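## Task

Move the tray so it rests entirely on the wall-mounted shelf. Neither the tray nor any crockery may drop freely more than a few centimetres. At the end the risers must still be where they were, and every item of the load must be where it was on the tray. Release the tray and move the arms away; a result that holds only because a robot is supporting it does not count.

## Robot and tools

Robots. There are four identical i2rt Big YAM arms: arm1, arm2, arm3 and arm4. Each has six joints, a two-finger gripper and a wrist camera. With joints 1 and 6 at 0 and the hand level and pointing forward, the wrist camera sits on top of the hand and looks toward the fingertips. The hand reaches roughly 1.0 m from the joint-1 axis. A fixed room camera, cam_high, also provides views.

Foot positions and facings, in metres in the shared scene frame, with heading in degrees counter-clockwise from +x:
- arm1 at x=-0.66 y=-1.55 z=+1.01, facing +90
- arm2 at x=+0.89 y=-1.37 z=+0.99, facing +179
- arm3 at x=-1.67 y=-0.76 z=+0.97, facing -1
- arm4 at x=-0.18 y=-0.75 z=+0.97, facing -88

Frame. There is one scene frame. Its origin is on the floor and +z is up. "hand" means the point halfway between the fingertips. The hand's z axis runs along the fingers, and the fingers close along its y axis.

Joints. Every joint value is an absolute target, not an offset. Ranges and done-tolerances:
- joint1_rad: -2.879 to 2.879, ±0.045. Turns the arm about its foot. Positive is counter-clockwise seen from above. At 0 the arm extends in its foot's facing direction.
- joint2_rad: 0 to 3.141, ±0.14. Shoulder. At 0 the upper arm points back, near level. Increasing lifts it and then brings it forward.
- joint3_rad: 0 to 3.019, ±0.09. Elbow. At 0 the forearm is folded onto the upper arm. Increasing opens it.
- joint4_rad: -1.692 to 1.57, ±0.055. Hand pitch. Positive tilts the fingers up.
- joint5_rad: -1.57 to 1.57, ±0.03. Sideways hand swing. Positive is toward the arm's right.
- joint6_rad: -2.094 to 2.094, ±0.035. Hand roll. Positive is clockwise viewed from behind the hand.
- gripper_m: 0 to 0.093 m, ±0.003. This is the fingertip gap. Each pad can grip with about 50 to 62 N, and some grippers grip with less.
Joints move at different speeds, so the hand can swing wide between two postures.

Tools.
- execute_actions takes "actions", a list holding one action or none. The action is an object keyed by arm name. Each arm entry holds "joints", which maps joint names to absolute targets in rad, plus gripper_m in metres. All named motions start together and may finish at different times. A joint or arm you leave out may still be driving toward an earlier target. The optional "cameras" argument picks which images come back. Leaving it out, or giving null or ["all"], returns every camera; [] returns none. An unknown key, unknown camera or out-of-range number rejects the whole call, and nothing moves. An empty list only reports state and images.
- wait takes "seconds" from 0 to 10. It sends no new command, and the scene keeps running.
- zoom_image takes a "camera" and a "region" [x0, y0, x1, y1] in pixels, measured from the top-left corner, at most 504×504. It can only zoom images from the latest full result.
- finished_scene takes "scene", the number of the current scene. It ends that scene for good and reports success. The next task arrives in its result.

Result lines. joint_positions lists the current joint values. joint torques give each drive's total output in arm-joint order. They are offset, scaled and noisy for each unit, are nonzero even in free air, and friction can fake or hide a load. joint_status explains how each motion ended:
- off_target: the joint stopped short and may still be pushing.
- contact_stop or time_out: the joint usually holds where it stopped. A joint that timed out may keep a target no more than 0.375, 0.375, 0.113, 0.225, 0.075 and 0.3 rad (joints 1 to 6) from where it is, and keep pushing. It will move on its own if the path clears. To relieve the push, command its current reported position.
- not_followed, or "joint command not followed" with a cause line: a self- and arm-clearance check held back that arm's targets. The arm may retry them on every later action. A gripper target in the same action is still carried out.
on_its_own lists uncommanded behaviour. Its "held at" value is the target, not the actual position. If a result reports a stop, any later execute_actions, wait or finished_scene calls in the same reply are skipped. A joint carrying load sinks after a stop. Very small target changes may not move a joint at all.

Hazards. Arms do not stop on contact; they keep pushing and can push hard. A hard press between two arms fails the task, and a hard hit can too. The state never reports robot-to-robot contact. The clearance check ignores fingers, gripper housings and wrist cameras, and it can act too late. Knocking anything out of the work area or onto the floor fails the task. Loose objects may occasionally get a brief shove.

Heat. Holding a load heats motors, even while the robot is idle between replies. A MOTOR HOT warning appears from 85 °C. At 100 °C the arm and its gripper go limp until they cool, and the arm falls. This is reported as an OVER-TEMPERATURE FAULT. Afterwards, unreached keys show limit_stop_at_motor_heat. Send those targets again. Some heat carries into the next scene.

While a reply is being written, the robots keep holding the last command. The arms do not wait for one another.

Each tool is called as name(argument=value, ...) on one line, values as JSON.

## Session

I'll start by looking at the current state of the scene.

execute_actions(actions=[])

Scene clock: 0.00 s.
Joint torques (N m, as the arm reports them, + toward a larger angle): no reading
Motor temperatures (°C, as the motors report them): arm1=[22 22 21 19 20 19] | arm2=[21 21 20 20 22 22] | arm3=[19 22 20 19 19 22] | arm4=[22 22 20 20 21 22]
arm1.joint_positions: joint1_rad=-1.647 joint2_rad=+0.624 joint3_rad=+1.360 joint4_rad=-1.146 joint5_rad=-0.137 joint6_rad=-0.372 gripper_m=+0.094
arm1.joint_status: not commanded
arm1.hand: x=-0.3955 y=-1.5503 z=+1.5727 quat_wxyz=(-0.545, +0.161, -0.820, +0.066) (m; scene frame)
arm2.joint_positions: joint1_rad=+0.437 joint2_rad=+0.456 joint3_rad=+1.443 joint4_rad=-1.239 joint5_rad=+0.115 joint6_rad=+0.393 gripper_m=+0.094
arm2.joint_status: not commanded
arm2.hand: x=+0.7459 y=-1.4094 z=+1.6069 quat_wxyz=(+0.203, +0.785, -0.027, -0.584) (m; scene frame)
arm3.joint_positions: joint1_rad=-0.335 joint2_rad=+0.427 joint3_rad=+1.360 joint4_rad=-1.282 joint5_rad=+0.015 joint6_rad=-0.219 gripper_m=+0.094
arm3.joint_status: not commanded
arm3.hand: x=-1.5264 y=-0.8104 z=+1.5407 quat_wxyz=(-0.552, -0.059, -0.813, +0.175) (m; scene frame)
arm4.joint_positions: joint1_rad=-0.212 joint2_rad=+0.638 joint3_rad=+1.447 joint4_rad=-1.477 joint5_rad=-0.010 joint6_rad=-0.104 gripper_m=+0.095
arm4.joint_status: not commanded
arm4.hand: x=-0.2126 y=-0.9531 z=+1.5052 quat_wxyz=(-0.268, -0.654, -0.614, +0.351) (m; scene frame)
pictures: arm1_cam_wrist, arm2_cam_wrist, arm3_cam_wrist, arm4_cam_wrist, cam_high
Images, in order (width x height): arm1_cam_wrist 504x504, arm2_cam_wrist 504x504, arm3_cam_wrist 504x504, arm4_cam_wrist 504x504, cam_high 504x504.

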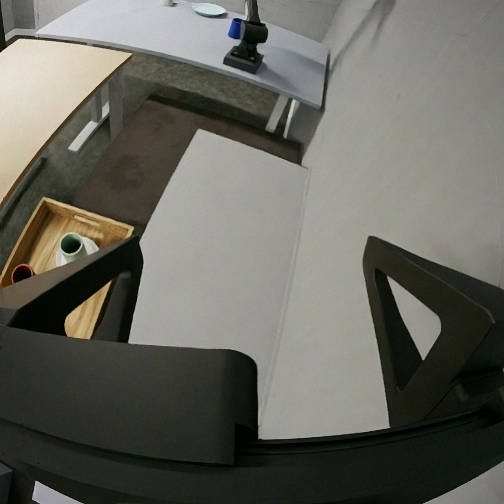

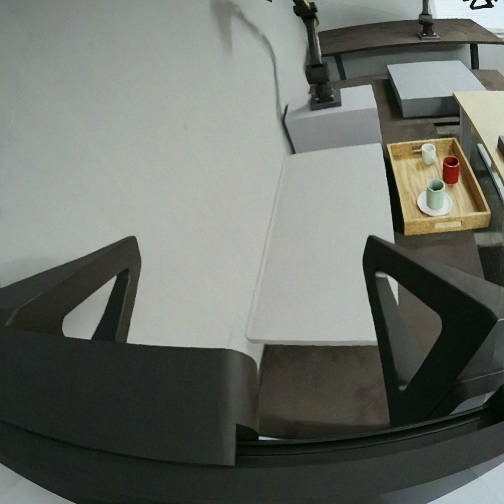

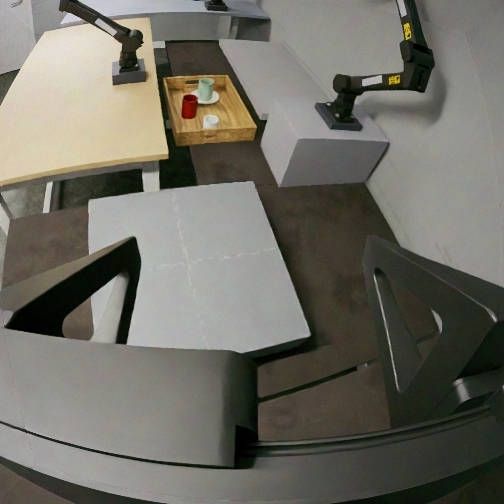

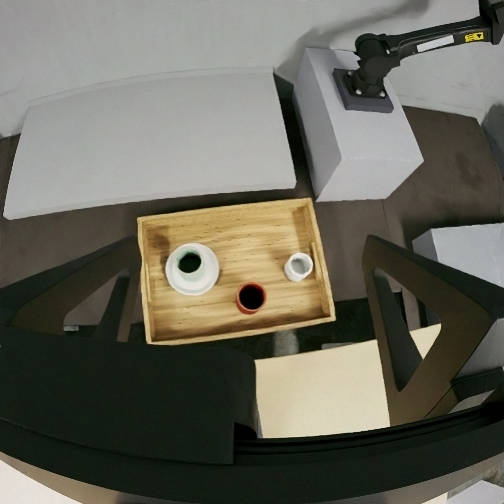

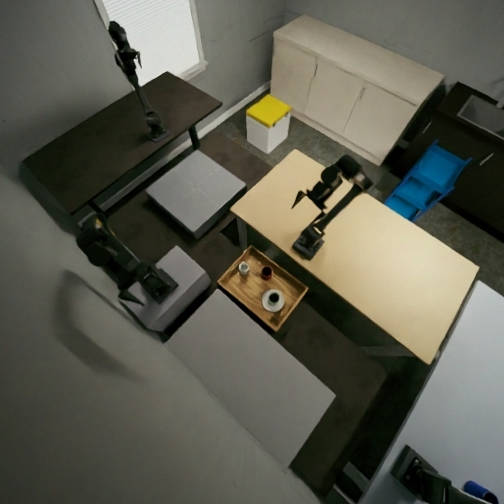

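zoom_image(camera="cam_high", region=[130, 200, 400, 470])

zoom_image(camera="arm4_cam_wrist", region=[100, 150, 380, 400])

zoom_image(camera="arm2_cam_wrist", region=[300, 60, 504, 264])

zoom_image(camera="arm3_cam_wrist", region=[100, 20, 340, 200])

Region (130, 200, 400, 470) of cam_high's 504x504 image, scaled by 1.867, with more detail than that image has.

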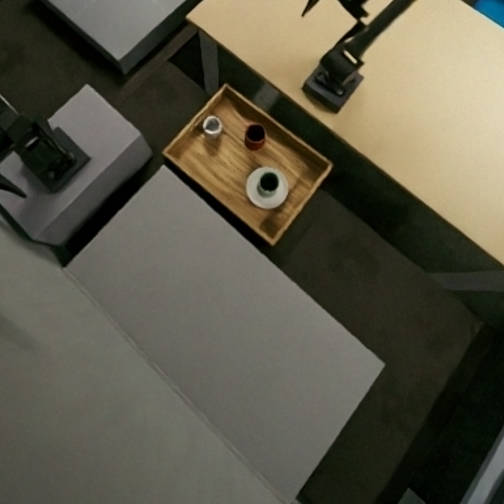

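Region (100, 150, 380, 400) of arm4_cam_wrist's 504x504 image, scaled by 1.800, with more detail than that image has; it fills the top 450 rows of this view, and the rest is white.

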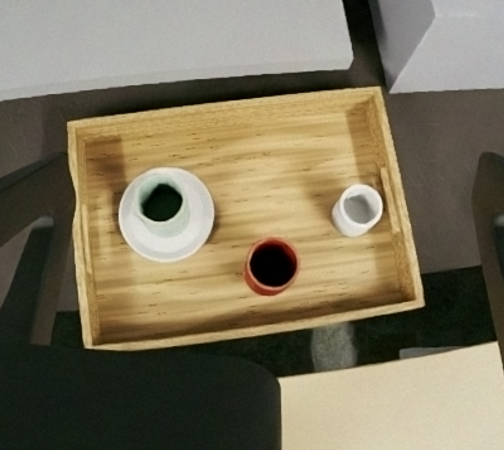

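Region (300, 60, 504, 264) of arm2_cam_wrist's 504x504 image, scaled by 2.471, with more detail than that image has.

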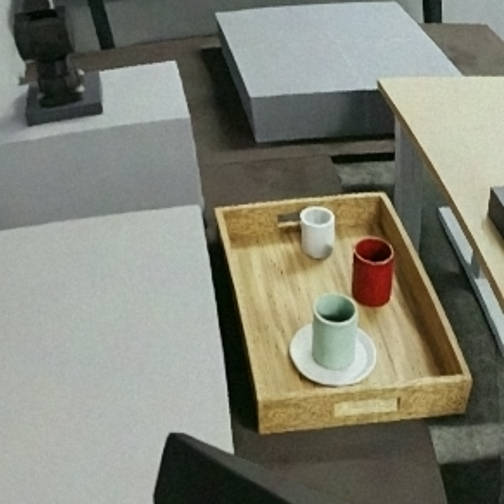

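Region (100, 20, 340, 200) of arm3_cam_wrist's 504x504 image, scaled by 2.100, with more detail than that image has; it fills the top 378 rows of this view, and the rest is white.

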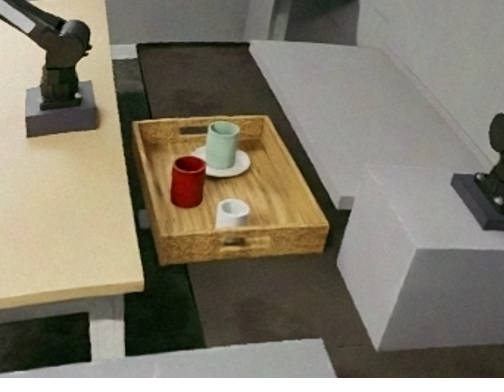

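execute_actions(actions=[{"arm1": {"joints": {"joint2_rad": 1.25}}, "arm2": {"joints": {"joint3_rad": 0.8}}, "arm3": {"joints": {"joint4_rad": 0.0}}, "arm4": {"joints": {"joint3_rad": 2.2}}}], cameras=["cam_high", "arm1_cam_wrist"])

Scene clock: 11.77 s.
Joint torques (N m, as the arm reports them, + toward a larger angle): arm1=[ 1.08 -9.08 10.23  1.28 -0.15  0.03] | arm2=[-0.89  3.33  9.71  1.55  0.1   0.  ] | arm3=[0.53 4.68 6.8  2.05 0.08 0.01] | arm4=[ 0.09  9.17  0.57  1.82 -0.03 -0.02]
Motor temperatures (°C, as the motors report them): arm1=[22 22 24 19 20 19] | arm2=[21 21 21 20 22 22] | arm3=[19 22 22 20 19 22] | arm4=[22 22 22 20 21 22]
arm1.joint_positions: joint1_rad=-1.647 joint2_rad=+1.247 joint3_rad=+1.360 joint4_rad=-1.146 joint5_rad=-0.137 joint6_rad=-0.372 gripper_m=+0.094
arm1.joint_status: all done
arm1.hand: x=-0.1878 y=-1.5663 z=+1.3504 quat_wxyz=(-0.271, +0.161, -0.949, -0.005) (m; scene frame)
arm2.joint_positions: joint1_rad=+0.437 joint2_rad=+0.459 joint3_rad=+0.795 joint4_rad=-1.239 joint5_rad=+0.115 joint6_rad=+0.393 gripper_m=+0.094
arm2.joint_status: all done
arm2.hand: x=+0.6826 y=-1.4390 z=+1.2850 quat_wxyz=(+0.084, +0.941, -0.008, -0.327) (m; scene frame)
arm3.joint_positions: joint1_rad=-0.335 joint2_rad=+0.427 joint3_rad=+1.360 joint4_rad=-0.021 joint5_rad=+0.015 joint6_rad=-0.219 gripper_m=+0.094
arm3.joint_status: all done
arm3.hand: x=-1.6044 y=-0.7786 z=+1.8181 quat_wxyz=(-0.908, -0.026, -0.316, +0.275) (m; scene frame)
arm4.joint_positions: joint1_rad=-0.212 joint2_rad=+0.625 joint3_rad=+2.203 joint4_rad=-1.477 joint5_rad=-0.010 joint6_rad=-0.104 gripper_m=+0.095
arm4.joint_status: all done
arm4.hand: x=-0.1731 y=-0.7350 z=+1.7819 quat_wxyz=(-0.451, -0.484, -0.458, +0.594) (m; scene frame)
pictures: arm1_cam_wrist, cam_high
Images, in order (width x height): arm1_cam_wrist 504x504, cam_high 504x504.

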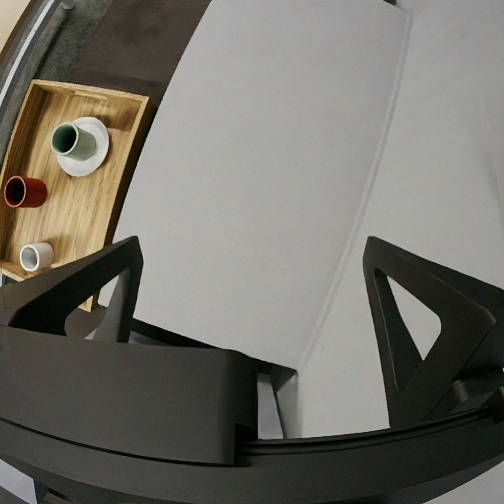

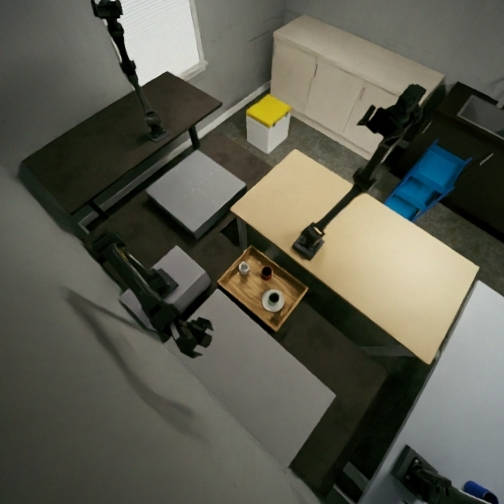

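execute_actions(actions=[{"arm1": {"joints": {"joint1_rad": -0.629, "joint2_rad": 1.4545, "joint3_rad": 1.1215, "joint4_rad": -1.235, "joint5_rad": 0.0, "joint6_rad": -0.629}}, "arm4": {"joints": {"joint1_rad": 0.506, "joint2_rad": 1.305, "joint3_rad": 1.066, "joint4_rad": -1.345, "joint5_rad": 0.0, "joint6_rad": 0.54}}, "arm2": {"joints": {"joint1_rad": -0.227, "joint3_rad": 0.747, "joint4_rad": 0.855, "joint5_rad": 0.0, "joint6_rad": 0.0}}, "arm3": {"joints": {"joint2_rad": 1.2, "joint3_rad": 1.6, "joint5_rad": 0.0, "joint6_rad": 0.0}}}], cameras=["cam_high", "arm1_cam_wrist", "arm4_cam_wrist"])

Scene clock: 38.67 s.
Joint torques (N m, as the arm reports them, + toward a larger angle): arm1=[  1.3  -10.38   8.73  -0.22  -0.06  -0.09] | arm2=[-1.56  4.12  8.99  1.19  0.02 -0.05] | arm3=[ 0.54 -8.44 10.37  2.   -0.01  0.14] | arm4=[-0.53 -7.06  7.44 -0.15 -0.01  0.08]
Motor temperatures (°C, as the motors report them): arm1=[22 23 28 19 20 19] | arm2=[21 21 24 20 22 22] | arm3=[19 22 24 20 19 22] | arm4=[22 23 21 20 21 22]
arm1.joint_positions: joint1_rad=-0.632 joint2_rad=+1.452 joint3_rad=+1.105 joint4_rad=-1.223 joint5_rad=-0.001 joint6_rad=-0.620 gripper_m=+0.094
arm1.joint_status: all done
arm1.hand: x=-0.4210 y=-1.2284 z=+1.1452 quat_wxyz=(+0.001, +0.703, -0.711, -0.001) (m; scene frame)
arm2.joint_positions: joint1_rad=-0.216 joint2_rad=+0.459 joint3_rad=+0.740 joint4_rad=+0.839 joint5_rad=+0.000 joint6_rad=+0.009 gripper_m=+0.094
arm2.joint_status: all done
arm2.hand: x=+0.7187 y=-1.3186 z=+1.6769 quat_wxyz=(-0.108, +0.217, -0.033, -0.970) (m; scene frame)
arm3.joint_positions: joint1_rad=-0.335 joint2_rad=+1.192 joint3_rad=+1.577 joint4_rad=-0.001 joint5_rad=+0.003 joint6_rad=-0.011 gripper_m=+0.094
arm3.joint_status: all done
arm3.hand: x=-1.1878 y=-0.9339 z=+1.7170 quat_wxyz=(-0.818, -0.094, -0.545, +0.157) (m; scene frame)
arm4.joint_positions: joint1_rad=+0.512 joint2_rad=+1.295 joint3_rad=+1.064 joint4_rad=-1.340 joint5_rad=+0.001 joint6_rad=+0.531 gripper_m=+0.095
arm4.joint_status: all done
arm4.hand: x=+0.0065 y=-1.0492 z=+1.1507 quat_wxyz=(-0.002, -0.701, -0.714, +0.007) (m; scene frame)
pictures: arm1_cam_wrist, arm4_cam_wrist, cam_high
Images, in order (width x height): arm1_cam_wrist 504x504, arm4_cam_wrist 504x504, cam_high 504x504.

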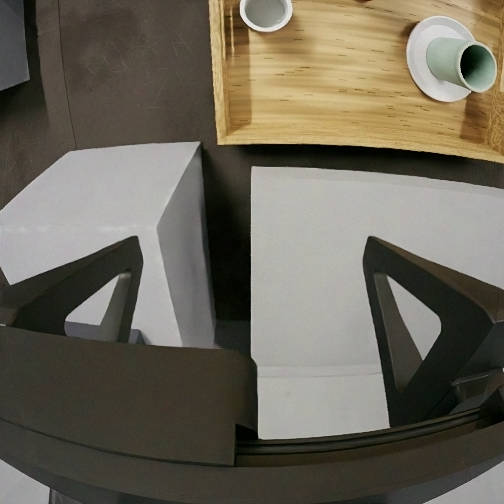

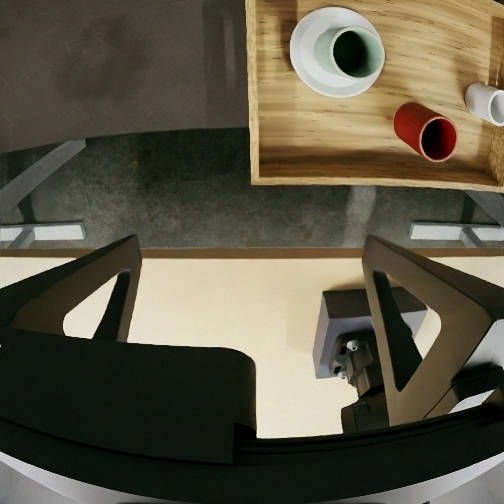

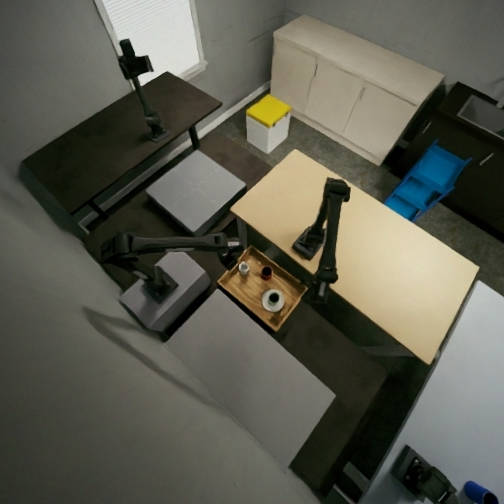

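execute_actions(actions=[{"arm1": {"joints": {"joint1_rad": -0.538, "joint2_rad": 1.634, "joint3_rad": 0.88, "joint4_rad": -0.80, "joint5_rad": 0.0, "joint6_rad": -0.53}}, "arm4": {"joints": {"joint1_rad": 0.596, "joint2_rad": 1.39, "joint3_rad": 0.71, "joint4_rad": -0.90, "joint5_rad": 0.0, "joint6_rad": 0.635}}, "arm2": {"joints": {"joint2_rad": 1.766}}}], cameras=["cam_high", "arm1_cam_wrist", "arm4_cam_wrist", "arm2_cam_wrist"])

Scene clock: 57.33 s.
Joint torques (N m, as the arm reports them, + toward a larger angle): arm1=[  1.2  -11.12   7.06   0.76  -0.05   0.13] | arm2=[ -1.9  -13.14   7.03   2.23   0.01  -0.05] | arm3=[ 0.7  -8.32 10.31  2.01 -0.04  0.13] | arm4=[-0.43 -7.75  6.1   0.5   0.    0.08]
Motor temperatures (°C, as the motors report them): arm1=[22 24 27 19 20 19] | arm2=[21 21 25 20 22 22] | arm3=[19 22 27 20 19 22] | arm4=[22 23 23 20 21 22]
arm1.joint_positions: joint1_rad=-0.537 joint2_rad=+1.634 joint3_rad=+0.863 joint4_rad=-0.812 joint5_rad=-0.001 joint6_rad=-0.540 gripper_m=+0.094
arm1.joint_status: all done
arm1.hand: x=-0.4637 y=-1.2241 z=+0.9983 quat_wxyz=(+0.008, +0.709, -0.706, +0.001) (m; scene frame)
arm2.joint_positions: joint1_rad=-0.216 joint2_rad=+1.758 joint3_rad=+0.740 joint4_rad=+0.848 joint5_rad=+0.000 joint6_rad=+0.009 gripper_m=+0.094
arm2.joint_status: all done
arm2.hand: x=+0.3088 y=-1.2276 z=+1.1172 quat_wxyz=(-0.068, +0.756, -0.096, -0.644) (m; scene frame)
arm3.joint_positions: joint1_rad=-0.335 joint2_rad=+1.192 joint3_rad=+1.577 joint4_rad=-0.001 joint5_rad=+0.003 joint6_rad=-0.011 gripper_m=+0.094
arm3.joint_status: not commanded
arm3.hand: x=-1.1878 y=-0.9339 z=+1.7170 quat_wxyz=(-0.818, -0.094, -0.545, +0.157) (m; scene frame)
arm4.joint_positions: joint1_rad=+0.600 joint2_rad=+1.397 joint3_rad=+0.705 joint4_rad=-0.911 joint5_rad=+0.001 joint6_rad=+0.627 gripper_m=+0.095
arm4.joint_status: all done
arm4.hand: x=+0.0040 y=-0.9960 z=+0.9957 quat_wxyz=(+0.014, -0.703, -0.711, +0.004) (m; scene frame)
pictures: arm1_cam_wrist, arm2_cam_wrist, arm4_cam_wrist, cam_high
Images, in order (width x height): arm1_cam_wrist 504x504, arm2_cam_wrist 504x504, arm4_cam_wrist 504x504, cam_high 504x504.

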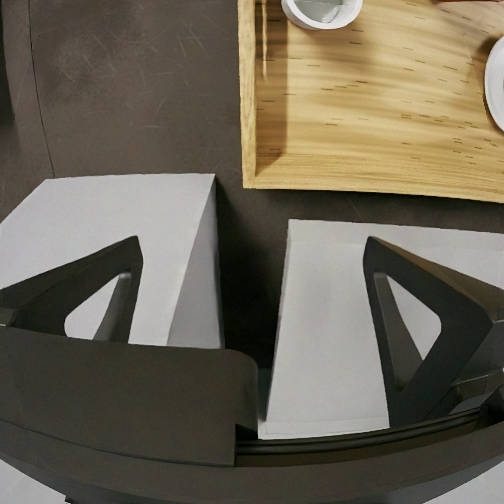

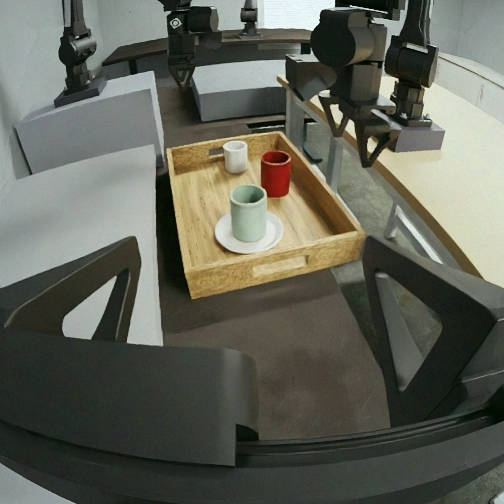

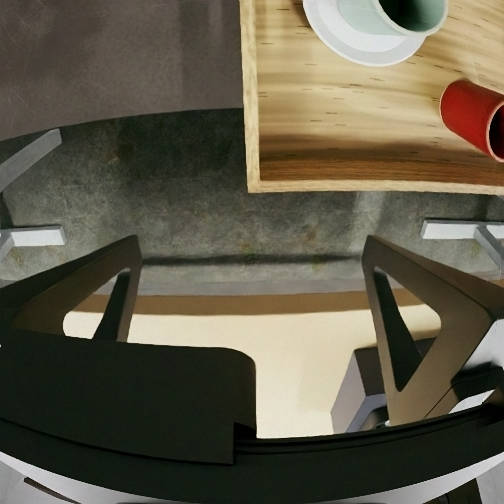

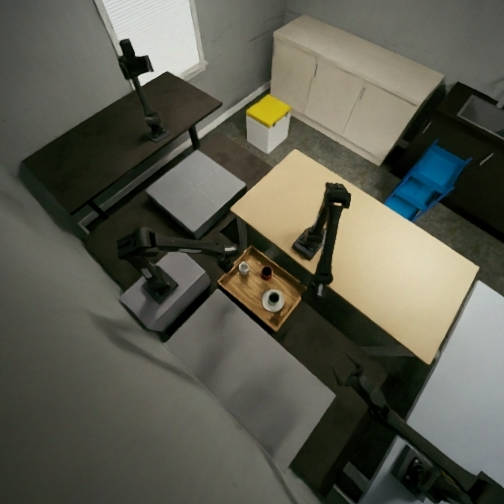

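zoom_image(camera="arm1_cam_wrist", region=[180, 120, 380, 280])

zoom_image(camera="arm2_cam_wrist", region=[120, 40, 420, 320])

zoom_image(camera="arm4_cam_wrist", region=[180, 80, 400, 330])

Region (180, 120, 380, 280) of arm1_cam_wrist's 504x504 image, scaled by 2.520, with more detail than that image has; it fills the top 403 rows of this view, and the rest is white.

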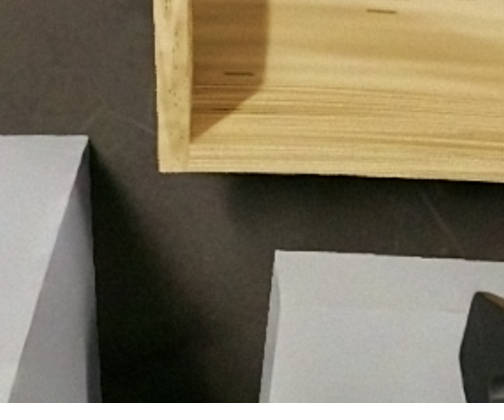

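Region (120, 40, 420, 320) of arm2_cam_wrist's 504x504 image, scaled by 1.680, with more detail than that image has; it fills the top 470 rows of this view, and the rest is white.

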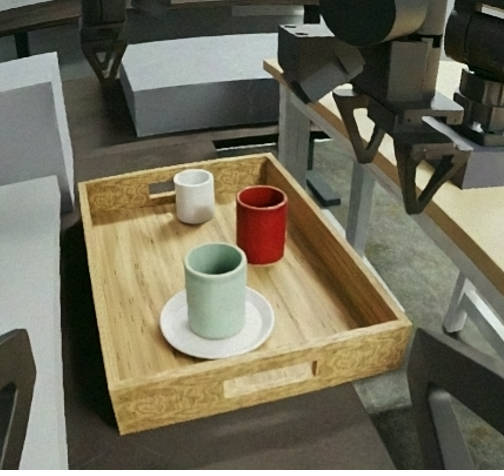

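Region (180, 80, 400, 330) of arm4_cam_wrist's 504x504 image, scaled by 2.016, with more detail than that image has; it fills the left 444 columns of this view, and the rest is white.

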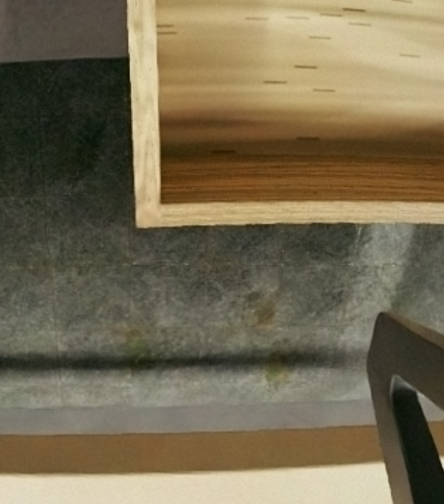

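execute_actions(actions=[{"arm1": {"joints": {"joint1_rad": -0.518, "joint2_rad": 1.842, "joint3_rad": 0.829, "joint4_rad": -0.525, "joint5_rad": 0.0, "joint6_rad": -0.511}}, "arm4": {"joints": {"joint1_rad": 0.587, "joint2_rad": 1.61, "joint3_rad": 0.624, "joint4_rad": -0.578, "joint5_rad": 0.0, "joint6_rad": 0.63}}, "arm2": {"joints": {"joint1_rad": -0.40, "joint3_rad": 1.44, "joint4_rad": 1.55, "joint5_rad": -0.4}}}], cameras=["arm1_cam_wrist", "arm4_cam_wrist"])

execute_actions(actions=[{"arm2": {"joints": {"joint2_rad": 2.72}}}], cameras=["arm2_cam_wrist", "cam_high"])

Scene clock: 68.93 s.
Joint torques (N m, as the arm reports them, + toward a larger angle): arm1=[  2.38 -12.58   4.43   0.79  -0.05   0.14] | arm2=[  0.1  -16.49  11.1    1.21   0.2   -0.01] | arm3=[ 0.67 -7.83 10.25  2.01 -0.05  0.13] | arm4=[-0.59 -8.89  4.4   0.53  0.    0.01]
Motor temperatures (°C, as the motors report them): arm1=[22 24 26 19 20 19] | arm2=[21 22 24 20 22 22] | arm3=[19 22 28 20 19 22] | arm4=[22 23 23 20 21 22]
arm1.joint_positions: joint1_rad=-0.532 joint2_rad=+1.847 joint3_rad=+0.826 joint4_rad=-0.538 joint5_rad=-0.001 joint6_rad=-0.521 gripper_m=+0.094
arm1.joint_status: all done
arm1.hand: x=-0.4613 y=-1.2161 z=+0.9110 quat_wxyz=(-0.004, +0.704, -0.711, -0.003) (m; scene frame)
arm2.joint_positions: joint1_rad=-0.408 joint2_rad=+1.759 joint3_rad=+1.400 joint4_rad=+1.534 joint5_rad=-0.398 joint6_rad=+0.008 gripper_m=+0.094
arm2.joint_status: all done
arm2.hand: x=+0.3188 y=-1.1727 z=+1.5629 quat_wxyz=(-0.161, +0.226, +0.142, -0.950) (m; scene frame)
arm3.joint_positions: joint1_rad=-0.335 joint2_rad=+1.192 joint3_rad=+1.577 joint4_rad=-0.001 joint5_rad=+0.003 joint6_rad=-0.011 gripper_m=+0.094
arm3.joint_status: not commanded
arm3.hand: x=-1.1878 y=-0.9339 z=+1.7170 quat_wxyz=(-0.818, -0.094, -0.545, +0.157) (m; scene frame)
arm4.joint_positions: joint1_rad=+0.593 joint2_rad=+1.619 joint3_rad=+0.618 joint4_rad=-0.589 joint5_rad=+0.001 joint6_rad=+0.627 gripper_m=+0.095
arm4.joint_status: all done
arm4.hand: x=+0.0017 y=-0.9982 z=+0.9079 quat_wxyz=(+0.008, -0.705, -0.709, +0.005) (m; scene frame)
pictures: arm1_cam_wrist, arm4_cam_wrist
Images, in order (width x height): arm1_cam_wrist 504x504, arm4_cam_wrist 504x504.

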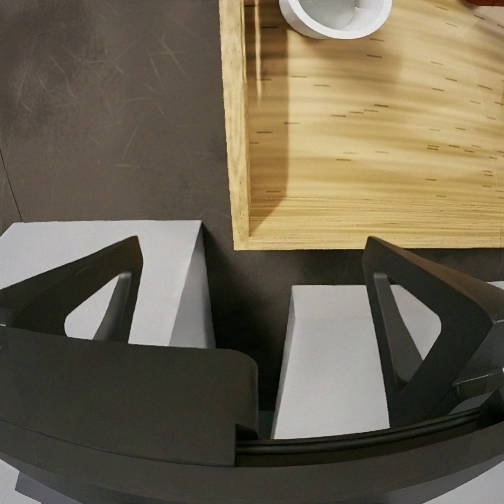

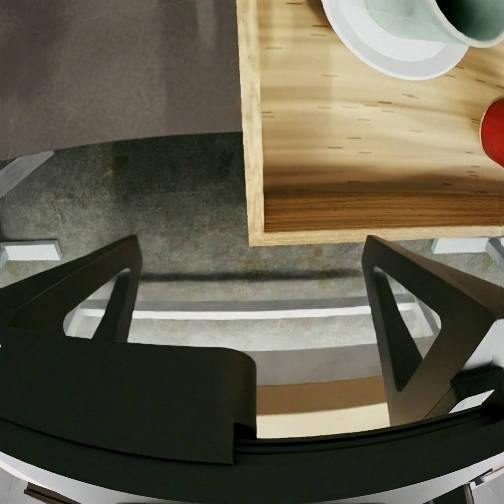

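Scene clock: 70.43 s.
Joint torques (N m, as the arm reports them, + toward a larger angle): arm1=[  2.4  -12.6    4.45   0.77  -0.06   0.13] | arm2=[  0.37 -24.2    5.1    1.99  -0.01  -0.06] | arm3=[ 0.66 -8.2  10.34  1.95 -0.04  0.14] | arm4=[-0.58 -8.93  4.37  0.53  0.    0.01]
Motor temperatures (°C, as the motors report them): arm1=[22 24 26 19 20 19] | arm2=[21 22 24 20 22 22] | arm3=[19 22 29 20 19 22] | arm4=[22 23 23 20 21 22]
arm1.joint_positions: joint1_rad=-0.532 joint2_rad=+1.847 joint3_rad=+0.826 joint4_rad=-0.538 joint5_rad=-0.001 joint6_rad=-0.521 gripper_m=+0.094
arm1.joint_status: not commanded
arm1.hand: x=-0.4613 y=-1.2161 z=+0.9110 quat_wxyz=(-0.004, +0.704, -0.711, -0.003) (m; scene frame)
arm2.joint_positions: joint1_rad=-0.408 joint2_rad=+2.733 joint3_rad=+1.423 joint4_rad=+1.542 joint5_rad=-0.399 joint6_rad=+0.008 gripper_m=+0.094
arm2.joint_status: all done
arm2.hand: x=+0.2078 y=-1.1321 z=+0.8969 quat_wxyz=(-0.036, +0.623, +0.017, -0.781) (m; scene frame)
arm3.joint_positions: joint1_rad=-0.335 joint2_rad=+1.192 joint3_rad=+1.577 joint4_rad=-0.001 joint5_rad=+0.003 joint6_rad=-0.011 gripper_m=+0.094
arm3.joint_status: not commanded
arm3.hand: x=-1.1878 y=-0.9339 z=+1.7170 quat_wxyz=(-0.818, -0.094, -0.545, +0.157) (m; scene frame)
arm4.joint_positions: joint1_rad=+0.593 joint2_rad=+1.619 joint3_rad=+0.618 joint4_rad=-0.589 joint5_rad=+0.001 joint6_rad=+0.627 gripper_m=+0.095
arm4.joint_status: not commanded
arm4.hand: x=+0.0017 y=-0.9982 z=+0.9079 quat_wxyz=(+0.008, -0.705, -0.709, +0.005) (m; scene frame)
pictures: arm2_cam_wrist, cam_high
Images, in order (width x height): arm2_cam_wrist 504x504, cam_high 504x504.

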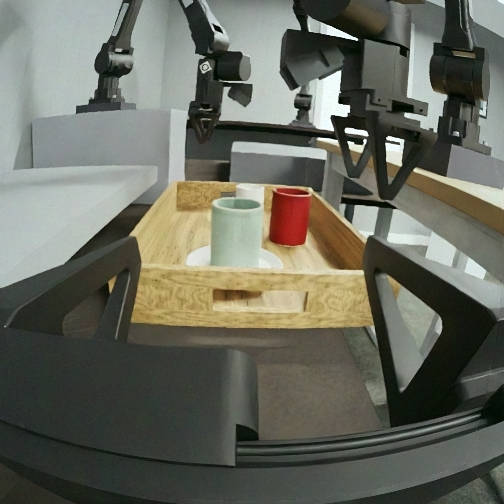

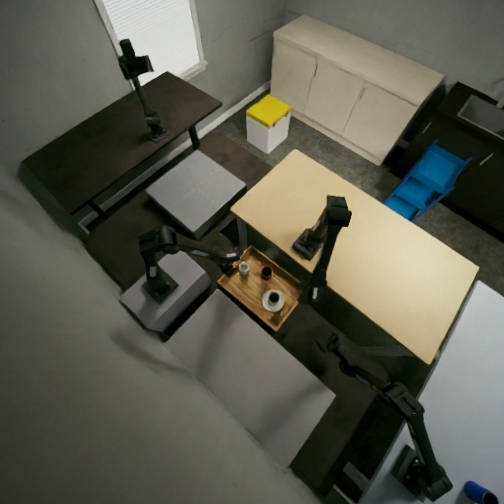

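zoom_image(camera="arm2_cam_wrist", region=[100, 80, 340, 240])

zoom_image(camera="arm2_cam_wrist", region=[200, 100, 460, 360])

Region (100, 80, 340, 240) of arm2_cam_wrist's 504x504 image, scaled by 2.100, with more detail than that image has.

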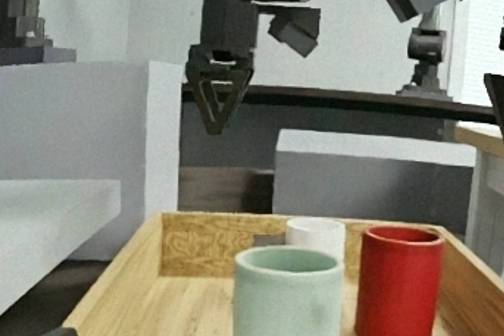

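Region (200, 100, 460, 360) of arm2_cam_wrist's 504x504 image, scaled by 1.938, with more detail than that image has.

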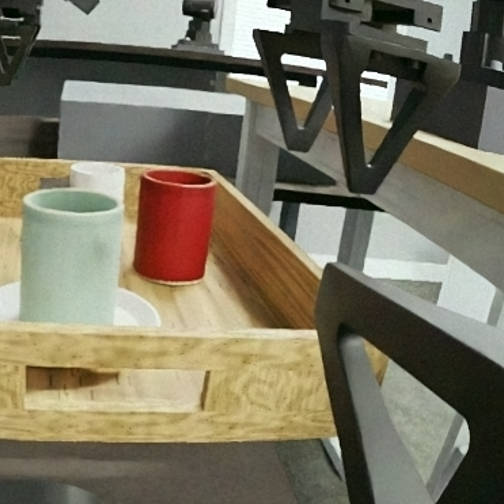

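execute_actions(actions=[{"arm1": {"joints": {"joint1_rad": -0.502, "joint2_rad": 1.976, "joint3_rad": 0.815, "joint4_rad": -0.387, "joint5_rad": 0.0, "joint6_rad": -0.508, "gripper_m": 0.05}}, "arm4": {"joints": {"joint1_rad": 0.582, "joint2_rad": 1.765, "joint3_rad": 0.604, "joint4_rad": -0.399, "joint5_rad": 0.0, "joint6_rad": 0.62, "gripper_m": 0.05}}}], cameras=["arm1_cam_wrist", "arm4_cam_wrist", "arm2_cam_wrist"])

Scene clock: 83.07 s.
Joint torques (N m, as the arm reports them, + toward a larger angle): arm1=[  2.09 -12.46   3.33   0.81  -0.06   0.14] | arm2=[  0.36 -24.25   5.05   1.99   0.03  -0.06] | arm3=[ 0.48 -8.24 10.23  1.95 -0.02  0.13] | arm4=[-0.58 -9.35  2.88  0.56  0.   -0.11]
Motor temperatures (°C, as the motors report them): arm1=[22 24 25 19 20 19] | arm2=[21 24 23 20 22 22] | arm3=[19 22 29 20 19 22] | arm4=[22 23 22 20 21 22]
arm1.joint_positions: joint1_rad=-0.513 joint2_rad=+1.974 joint3_rad=+0.814 joint4_rad=-0.400 joint5_rad=-0.001 joint6_rad=-0.517 gripper_m=+0.050
arm1.joint_status: all done
arm1.hand: x=-0.4703 y=-1.2166 z=+0.8623 quat_wxyz=(-0.003, +0.709, -0.705, -0.003) (m; scene frame)
arm2.joint_positions: joint1_rad=-0.408 joint2_rad=+2.733 joint3_rad=+1.423 joint4_rad=+1.542 joint5_rad=-0.399 joint6_rad=+0.008 gripper_m=+0.094
arm2.joint_status: not commanded
arm2.hand: x=+0.2078 y=-1.1321 z=+0.8969 quat_wxyz=(-0.036, +0.623, +0.017, -0.781) (m; scene frame)
arm3.joint_positions: joint1_rad=-0.335 joint2_rad=+1.192 joint3_rad=+1.577 joint4_rad=-0.001 joint5_rad=+0.003 joint6_rad=-0.011 gripper_m=+0.094
arm3.joint_status: not commanded
arm3.hand: x=-1.1878 y=-0.9339 z=+1.7170 quat_wxyz=(-0.818, -0.094, -0.545, +0.157) (m; scene frame)
arm4.joint_positions: joint1_rad=+0.588 joint2_rad=+1.769 joint3_rad=+0.603 joint4_rad=-0.410 joint5_rad=+0.001 joint6_rad=+0.627 gripper_m=+0.050
arm4.joint_status: all done
arm4.hand: x=+0.0020 y=-1.0021 z=+0.8614 quat_wxyz=(+0.001, -0.707, -0.707, +0.006) (m; scene frame)
pictures: arm1_cam_wrist, arm2_cam_wrist, arm4_cam_wrist
Images, in order (width x height): arm1_cam_wrist 504x504, arm2_cam_wrist 504x504, arm4_cam_wrist 504x504.

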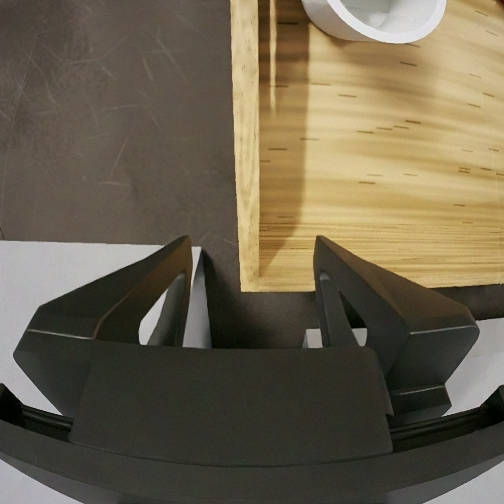

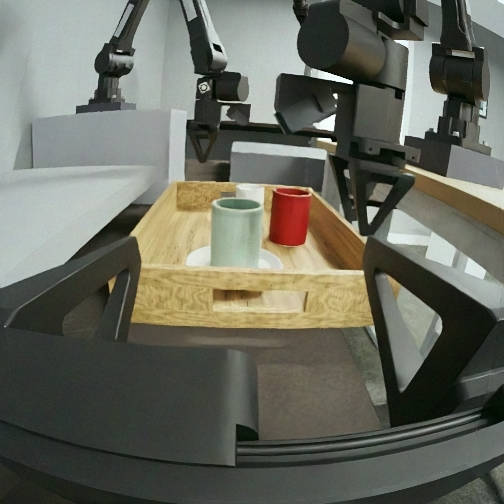

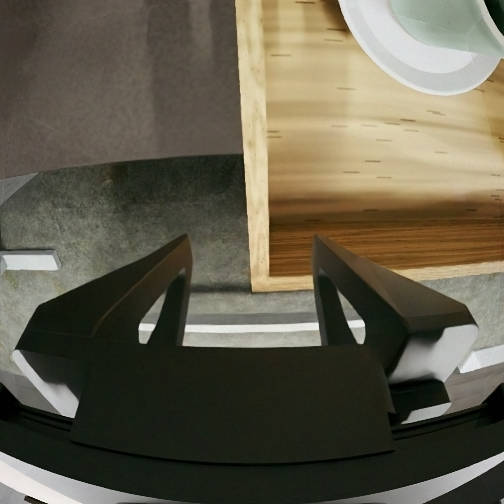

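zoom_image(camera="arm2_cam_wrist", region=[100, 80, 340, 240])

zoom_image(camera="arm2_cam_wrist", region=[200, 100, 460, 360])

Region (100, 80, 340, 240) of arm2_cam_wrist's 504x504 image, scaled by 2.100, with more detail than that image has.

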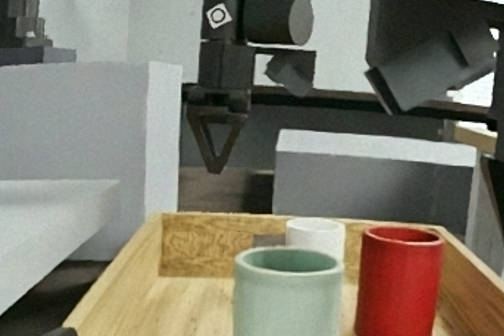

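Region (200, 100, 460, 360) of arm2_cam_wrist's 504x504 image, scaled by 1.938, with more detail than that image has.

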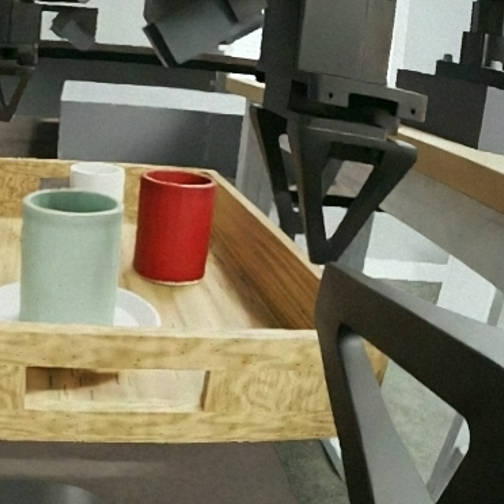

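execute_actions(actions=[{"arm1": {"joints": {"joint1_rad": -0.502, "joint2_rad": 2.108, "joint3_rad": 0.835, "joint4_rad": -0.274, "joint5_rad": 0.0, "joint6_rad": -0.505, "gripper_m": 0.08}}, "arm4": {"joints": {"joint1_rad": 0.578, "joint2_rad": 1.924, "joint3_rad": 0.604, "joint4_rad": -0.245, "joint5_rad": 0.0, "joint6_rad": 0.615, "gripper_m": 0.08}}}], cameras=["arm1_cam_wrist", "arm4_cam_wrist", "arm2_cam_wrist"])

Scene clock: 90.80 s.
Joint torques (N m, as the arm reports them, + toward a larger angle): arm1=[  2.04 -13.19   2.89   0.79  -0.06   0.13] | arm2=[  0.35 -23.97   5.15   2.13   0.03  -0.04] | arm3=[ 0.44 -8.06 10.23  1.98 -0.03  0.13] | arm4=[-0.62 -9.67  1.7   0.51 -0.01 -0.14]
Motor temperatures (°C, as the motors report them): arm1=[22 25 24 19 20 19] | arm2=[21 25 23 20 22 22] | arm3=[19 22 30 20 19 22] | arm4=[22 23 22 20 21 22]
arm1.joint_positions: joint1_rad=-0.513 joint2_rad=+2.106 joint3_rad=+0.827 joint4_rad=-0.287 joint5_rad=-0.001 joint6_rad=-0.514 gripper_m=+0.080
arm1.joint_status: all done
arm1.hand: x=-0.4722 y=-1.2198 z=+0.8162 quat_wxyz=(+0.000, +0.708, -0.706, -0.002) (m; scene frame)
arm2.joint_positions: joint1_rad=-0.408 joint2_rad=+2.733 joint3_rad=+1.423 joint4_rad=+1.542 joint5_rad=-0.399 joint6_rad=+0.008 gripper_m=+0.094
arm2.joint_status: not commanded
arm2.hand: x=+0.2078 y=-1.1321 z=+0.8969 quat_wxyz=(-0.036, +0.623, +0.017, -0.781) (m; scene frame)
arm3.joint_positions: joint1_rad=-0.335 joint2_rad=+1.192 joint3_rad=+1.577 joint4_rad=-0.001 joint5_rad=+0.003 joint6_rad=-0.011 gripper_m=+0.094
arm3.joint_status: not commanded
arm3.hand: x=-1.1878 y=-0.9339 z=+1.7170 quat_wxyz=(-0.818, -0.094, -0.545, +0.157) (m; scene frame)
arm4.joint_positions: joint1_rad=+0.585 joint2_rad=+1.929 joint3_rad=+0.603 joint4_rad=-0.256 joint5_rad=+0.001 joint6_rad=+0.623 gripper_m=+0.080
arm4.joint_status: all done
arm4.hand: x=-0.0018 y=-0.9997 z=+0.8147 quat_wxyz=(+0.004, -0.708, -0.707, +0.006) (m; scene frame)
pictures: arm1_cam_wrist, arm2_cam_wrist, arm4_cam_wrist
Images, in order (width x height): arm1_cam_wrist 504x504, arm2_cam_wrist 504x504, arm4_cam_wrist 504x504.

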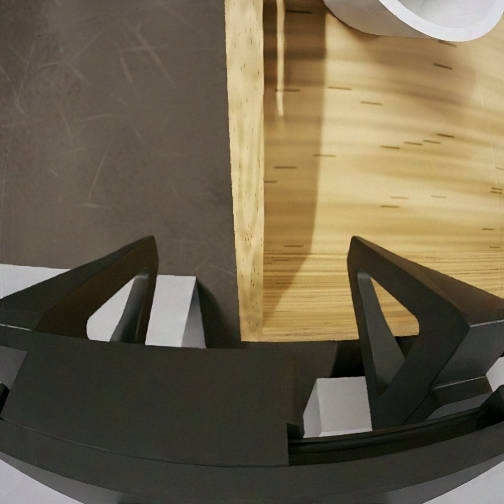

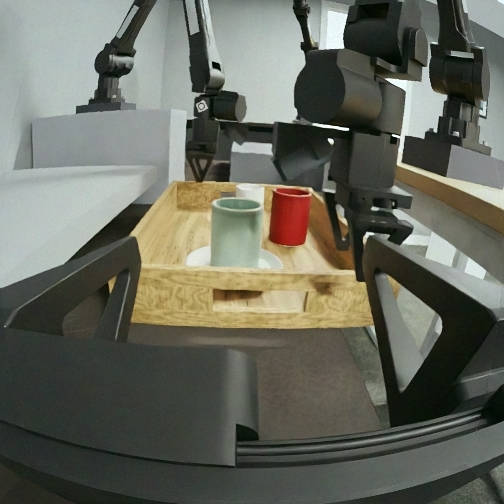

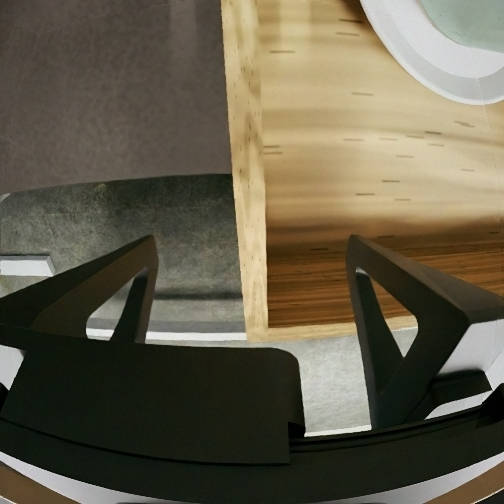

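execute_actions(actions=[{"arm1": {"joints": {"joint1_rad": -0.502, "joint2_rad": 2.251, "joint3_rad": 0.874, "joint4_rad": -0.172, "joint5_rad": 0.0, "joint6_rad": -0.543}}, "arm4": {"joints": {"joint1_rad": 0.582, "joint2_rad": 2.094, "joint3_rad": 0.64, "joint4_rad": -0.106, "joint5_rad": 0.0, "joint6_rad": 0.58}}}], cameras=["arm1_cam_wrist", "arm4_cam_wrist", "arm2_cam_wrist"])

Scene clock: 94.97 s.
Joint torques (N m, as the arm reports them, + toward a larger angle): arm1=[  2.01 -13.59   1.71   0.66  -0.06  -0.08] | arm2=[  0.57 -23.89   5.01   1.97   0.03  -0.06] | arm3=[ 0.61 -8.32 10.33  1.93 -0.03  0.14] | arm4=[ -0.3  -10.68   0.91   0.57  -0.01  -0.14]
Motor temperatures (°C, as the motors report them): arm1=[22 25 24 19 20 19] | arm2=[21 25 22 20 22 22] | arm3=[19 22 30 20 19 22] | arm4=[22 23 22 20 21 22]
arm1.joint_positions: joint1_rad=-0.513 joint2_rad=+2.247 joint3_rad=+0.871 joint4_rad=-0.183 joint5_rad=-0.001 joint6_rad=-0.533 gripper_m=+0.080
arm1.joint_status: all done
arm1.hand: x=-0.4703 y=-1.2161 z=+0.7689 quat_wxyz=(-0.004, +0.715, -0.699, -0.003) (m; scene frame)
arm2.joint_positions: joint1_rad=-0.408 joint2_rad=+2.733 joint3_rad=+1.423 joint4_rad=+1.542 joint5_rad=-0.399 joint6_rad=+0.008 gripper_m=+0.094
arm2.joint_status: not commanded
arm2.hand: x=+0.2078 y=-1.1321 z=+0.8969 quat_wxyz=(-0.036, +0.623, +0.017, -0.781) (m; scene frame)
arm3.joint_positions: joint1_rad=-0.335 joint2_rad=+1.192 joint3_rad=+1.577 joint4_rad=-0.001 joint5_rad=+0.003 joint6_rad=-0.011 gripper_m=+0.094
arm3.joint_status: not commanded
arm3.hand: x=-1.1878 y=-0.9339 z=+1.7170 quat_wxyz=(-0.818, -0.094, -0.545, +0.157) (m; scene frame)
arm4.joint_positions: joint1_rad=+0.585 joint2_rad=+2.098 joint3_rad=+0.638 joint4_rad=-0.117 joint5_rad=+0.001 joint6_rad=+0.589 gripper_m=+0.080
arm4.joint_status: all done
arm4.hand: x=+0.0001 y=-1.0033 z=+0.7678 quat_wxyz=(+0.001, -0.695, -0.719, +0.006) (m; scene frame)
pictures: arm1_cam_wrist, arm2_cam_wrist, arm4_cam_wrist
Images, in order (width x height): arm1_cam_wrist 504x504, arm2_cam_wrist 504x504, arm4_cam_wrist 504x504.

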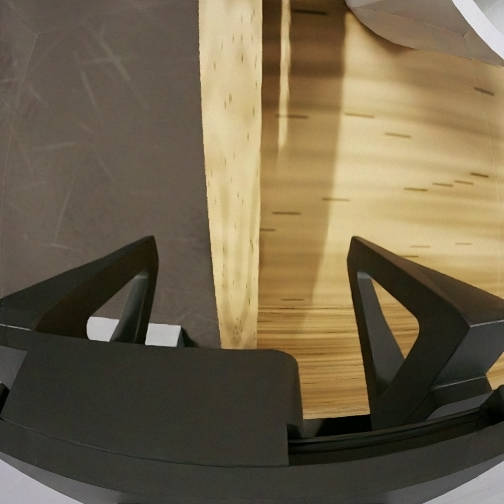

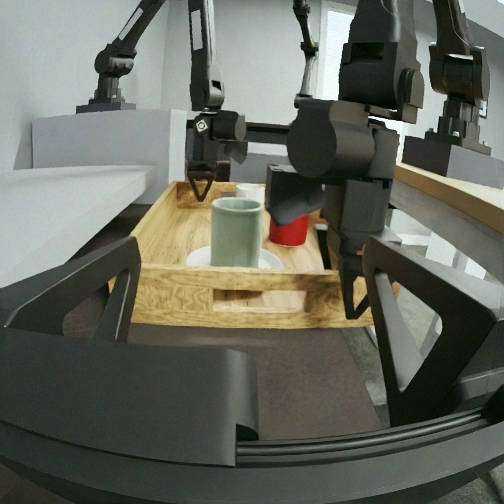

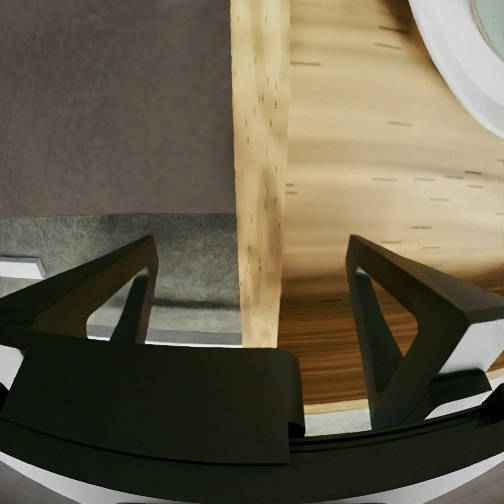

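execute_actions(actions=[{"arm1": {"joints": {"joint1_rad": -0.49, "joint6_rad": -0.512, "gripper_m": 0.03}}, "arm4": {"joints": {"joint1_rad": 0.57, "joint6_rad": 0.572, "gripper_m": 0.03}}}], cameras=["arm1_cam_wrist", "arm4_cam_wrist"])

Scene clock: 97.60 s.
Joint torques (N m, as the arm reports them, + toward a larger angle): arm1=[  2.14 -13.61   1.74   0.74  -0.05   0.11] | arm2=[  0.15 -24.16   5.08   2.03   0.05  -0.04] | arm3=[ 0.42 -8.15 10.19  1.93 -0.02  0.13] | arm4=[ -0.56 -10.76   0.82   0.56   0.    -0.14]
Motor temperatures (°C, as the motors report them): arm1=[22 25 24 19 20 19] | arm2=[21 25 22 20 22 22] | arm3=[19 22 30 20 19 22] | arm4=[22 23 21 20 21 22]
arm1.joint_positions: joint1_rad=-0.503 joint2_rad=+2.247 joint3_rad=+0.871 joint4_rad=-0.183 joint5_rad=-0.001 joint6_rad=-0.522 gripper_m=+0.030
arm1.joint_status: all done
arm1.hand: x=-0.4738 y=-1.2142 z=+0.7689 quat_wxyz=(-0.004, +0.714, -0.700, -0.003) (m; scene frame)
arm2.joint_positions: joint1_rad=-0.408 joint2_rad=+2.733 joint3_rad=+1.423 joint4_rad=+1.542 joint5_rad=-0.399 joint6_rad=+0.008 gripper_m=+0.094
arm2.joint_status: not commanded
arm2.hand: x=+0.2078 y=-1.1321 z=+0.8969 quat_wxyz=(-0.036, +0.623, +0.017, -0.781) (m; scene frame)
arm3.joint_positions: joint1_rad=-0.335 joint2_rad=+1.192 joint3_rad=+1.577 joint4_rad=-0.001 joint5_rad=+0.003 joint6_rad=-0.011 gripper_m=+0.094
arm3.joint_status: not commanded
arm3.hand: x=-1.1878 y=-0.9339 z=+1.7170 quat_wxyz=(-0.818, -0.094, -0.545, +0.157) (m; scene frame)
arm4.joint_positions: joint1_rad=+0.575 joint2_rad=+2.098 joint3_rad=+0.638 joint4_rad=-0.117 joint5_rad=+0.001 joint6_rad=+0.581 gripper_m=+0.030
arm4.joint_status: all done
arm4.hand: x=-0.0023 y=-1.0049 z=+0.7679 quat_wxyz=(+0.001, -0.696, -0.718, +0.006) (m; scene frame)
pictures: arm1_cam_wrist, arm4_cam_wrist
Images, in order (width x height): arm1_cam_wrist 504x504, arm4_cam_wrist 504x504.

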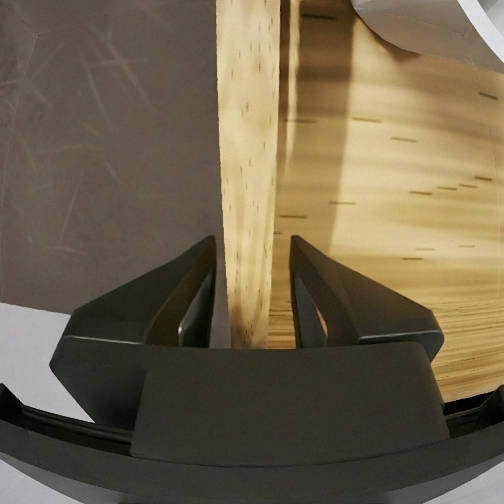

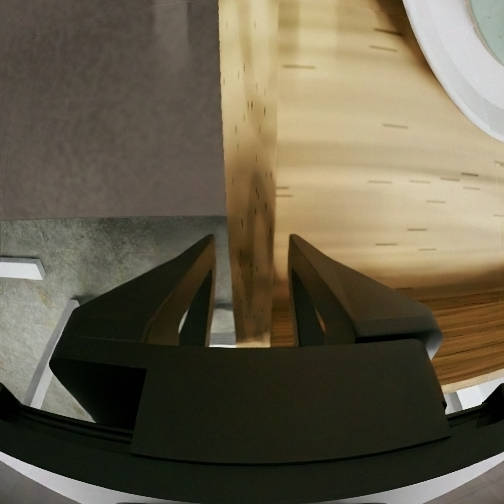

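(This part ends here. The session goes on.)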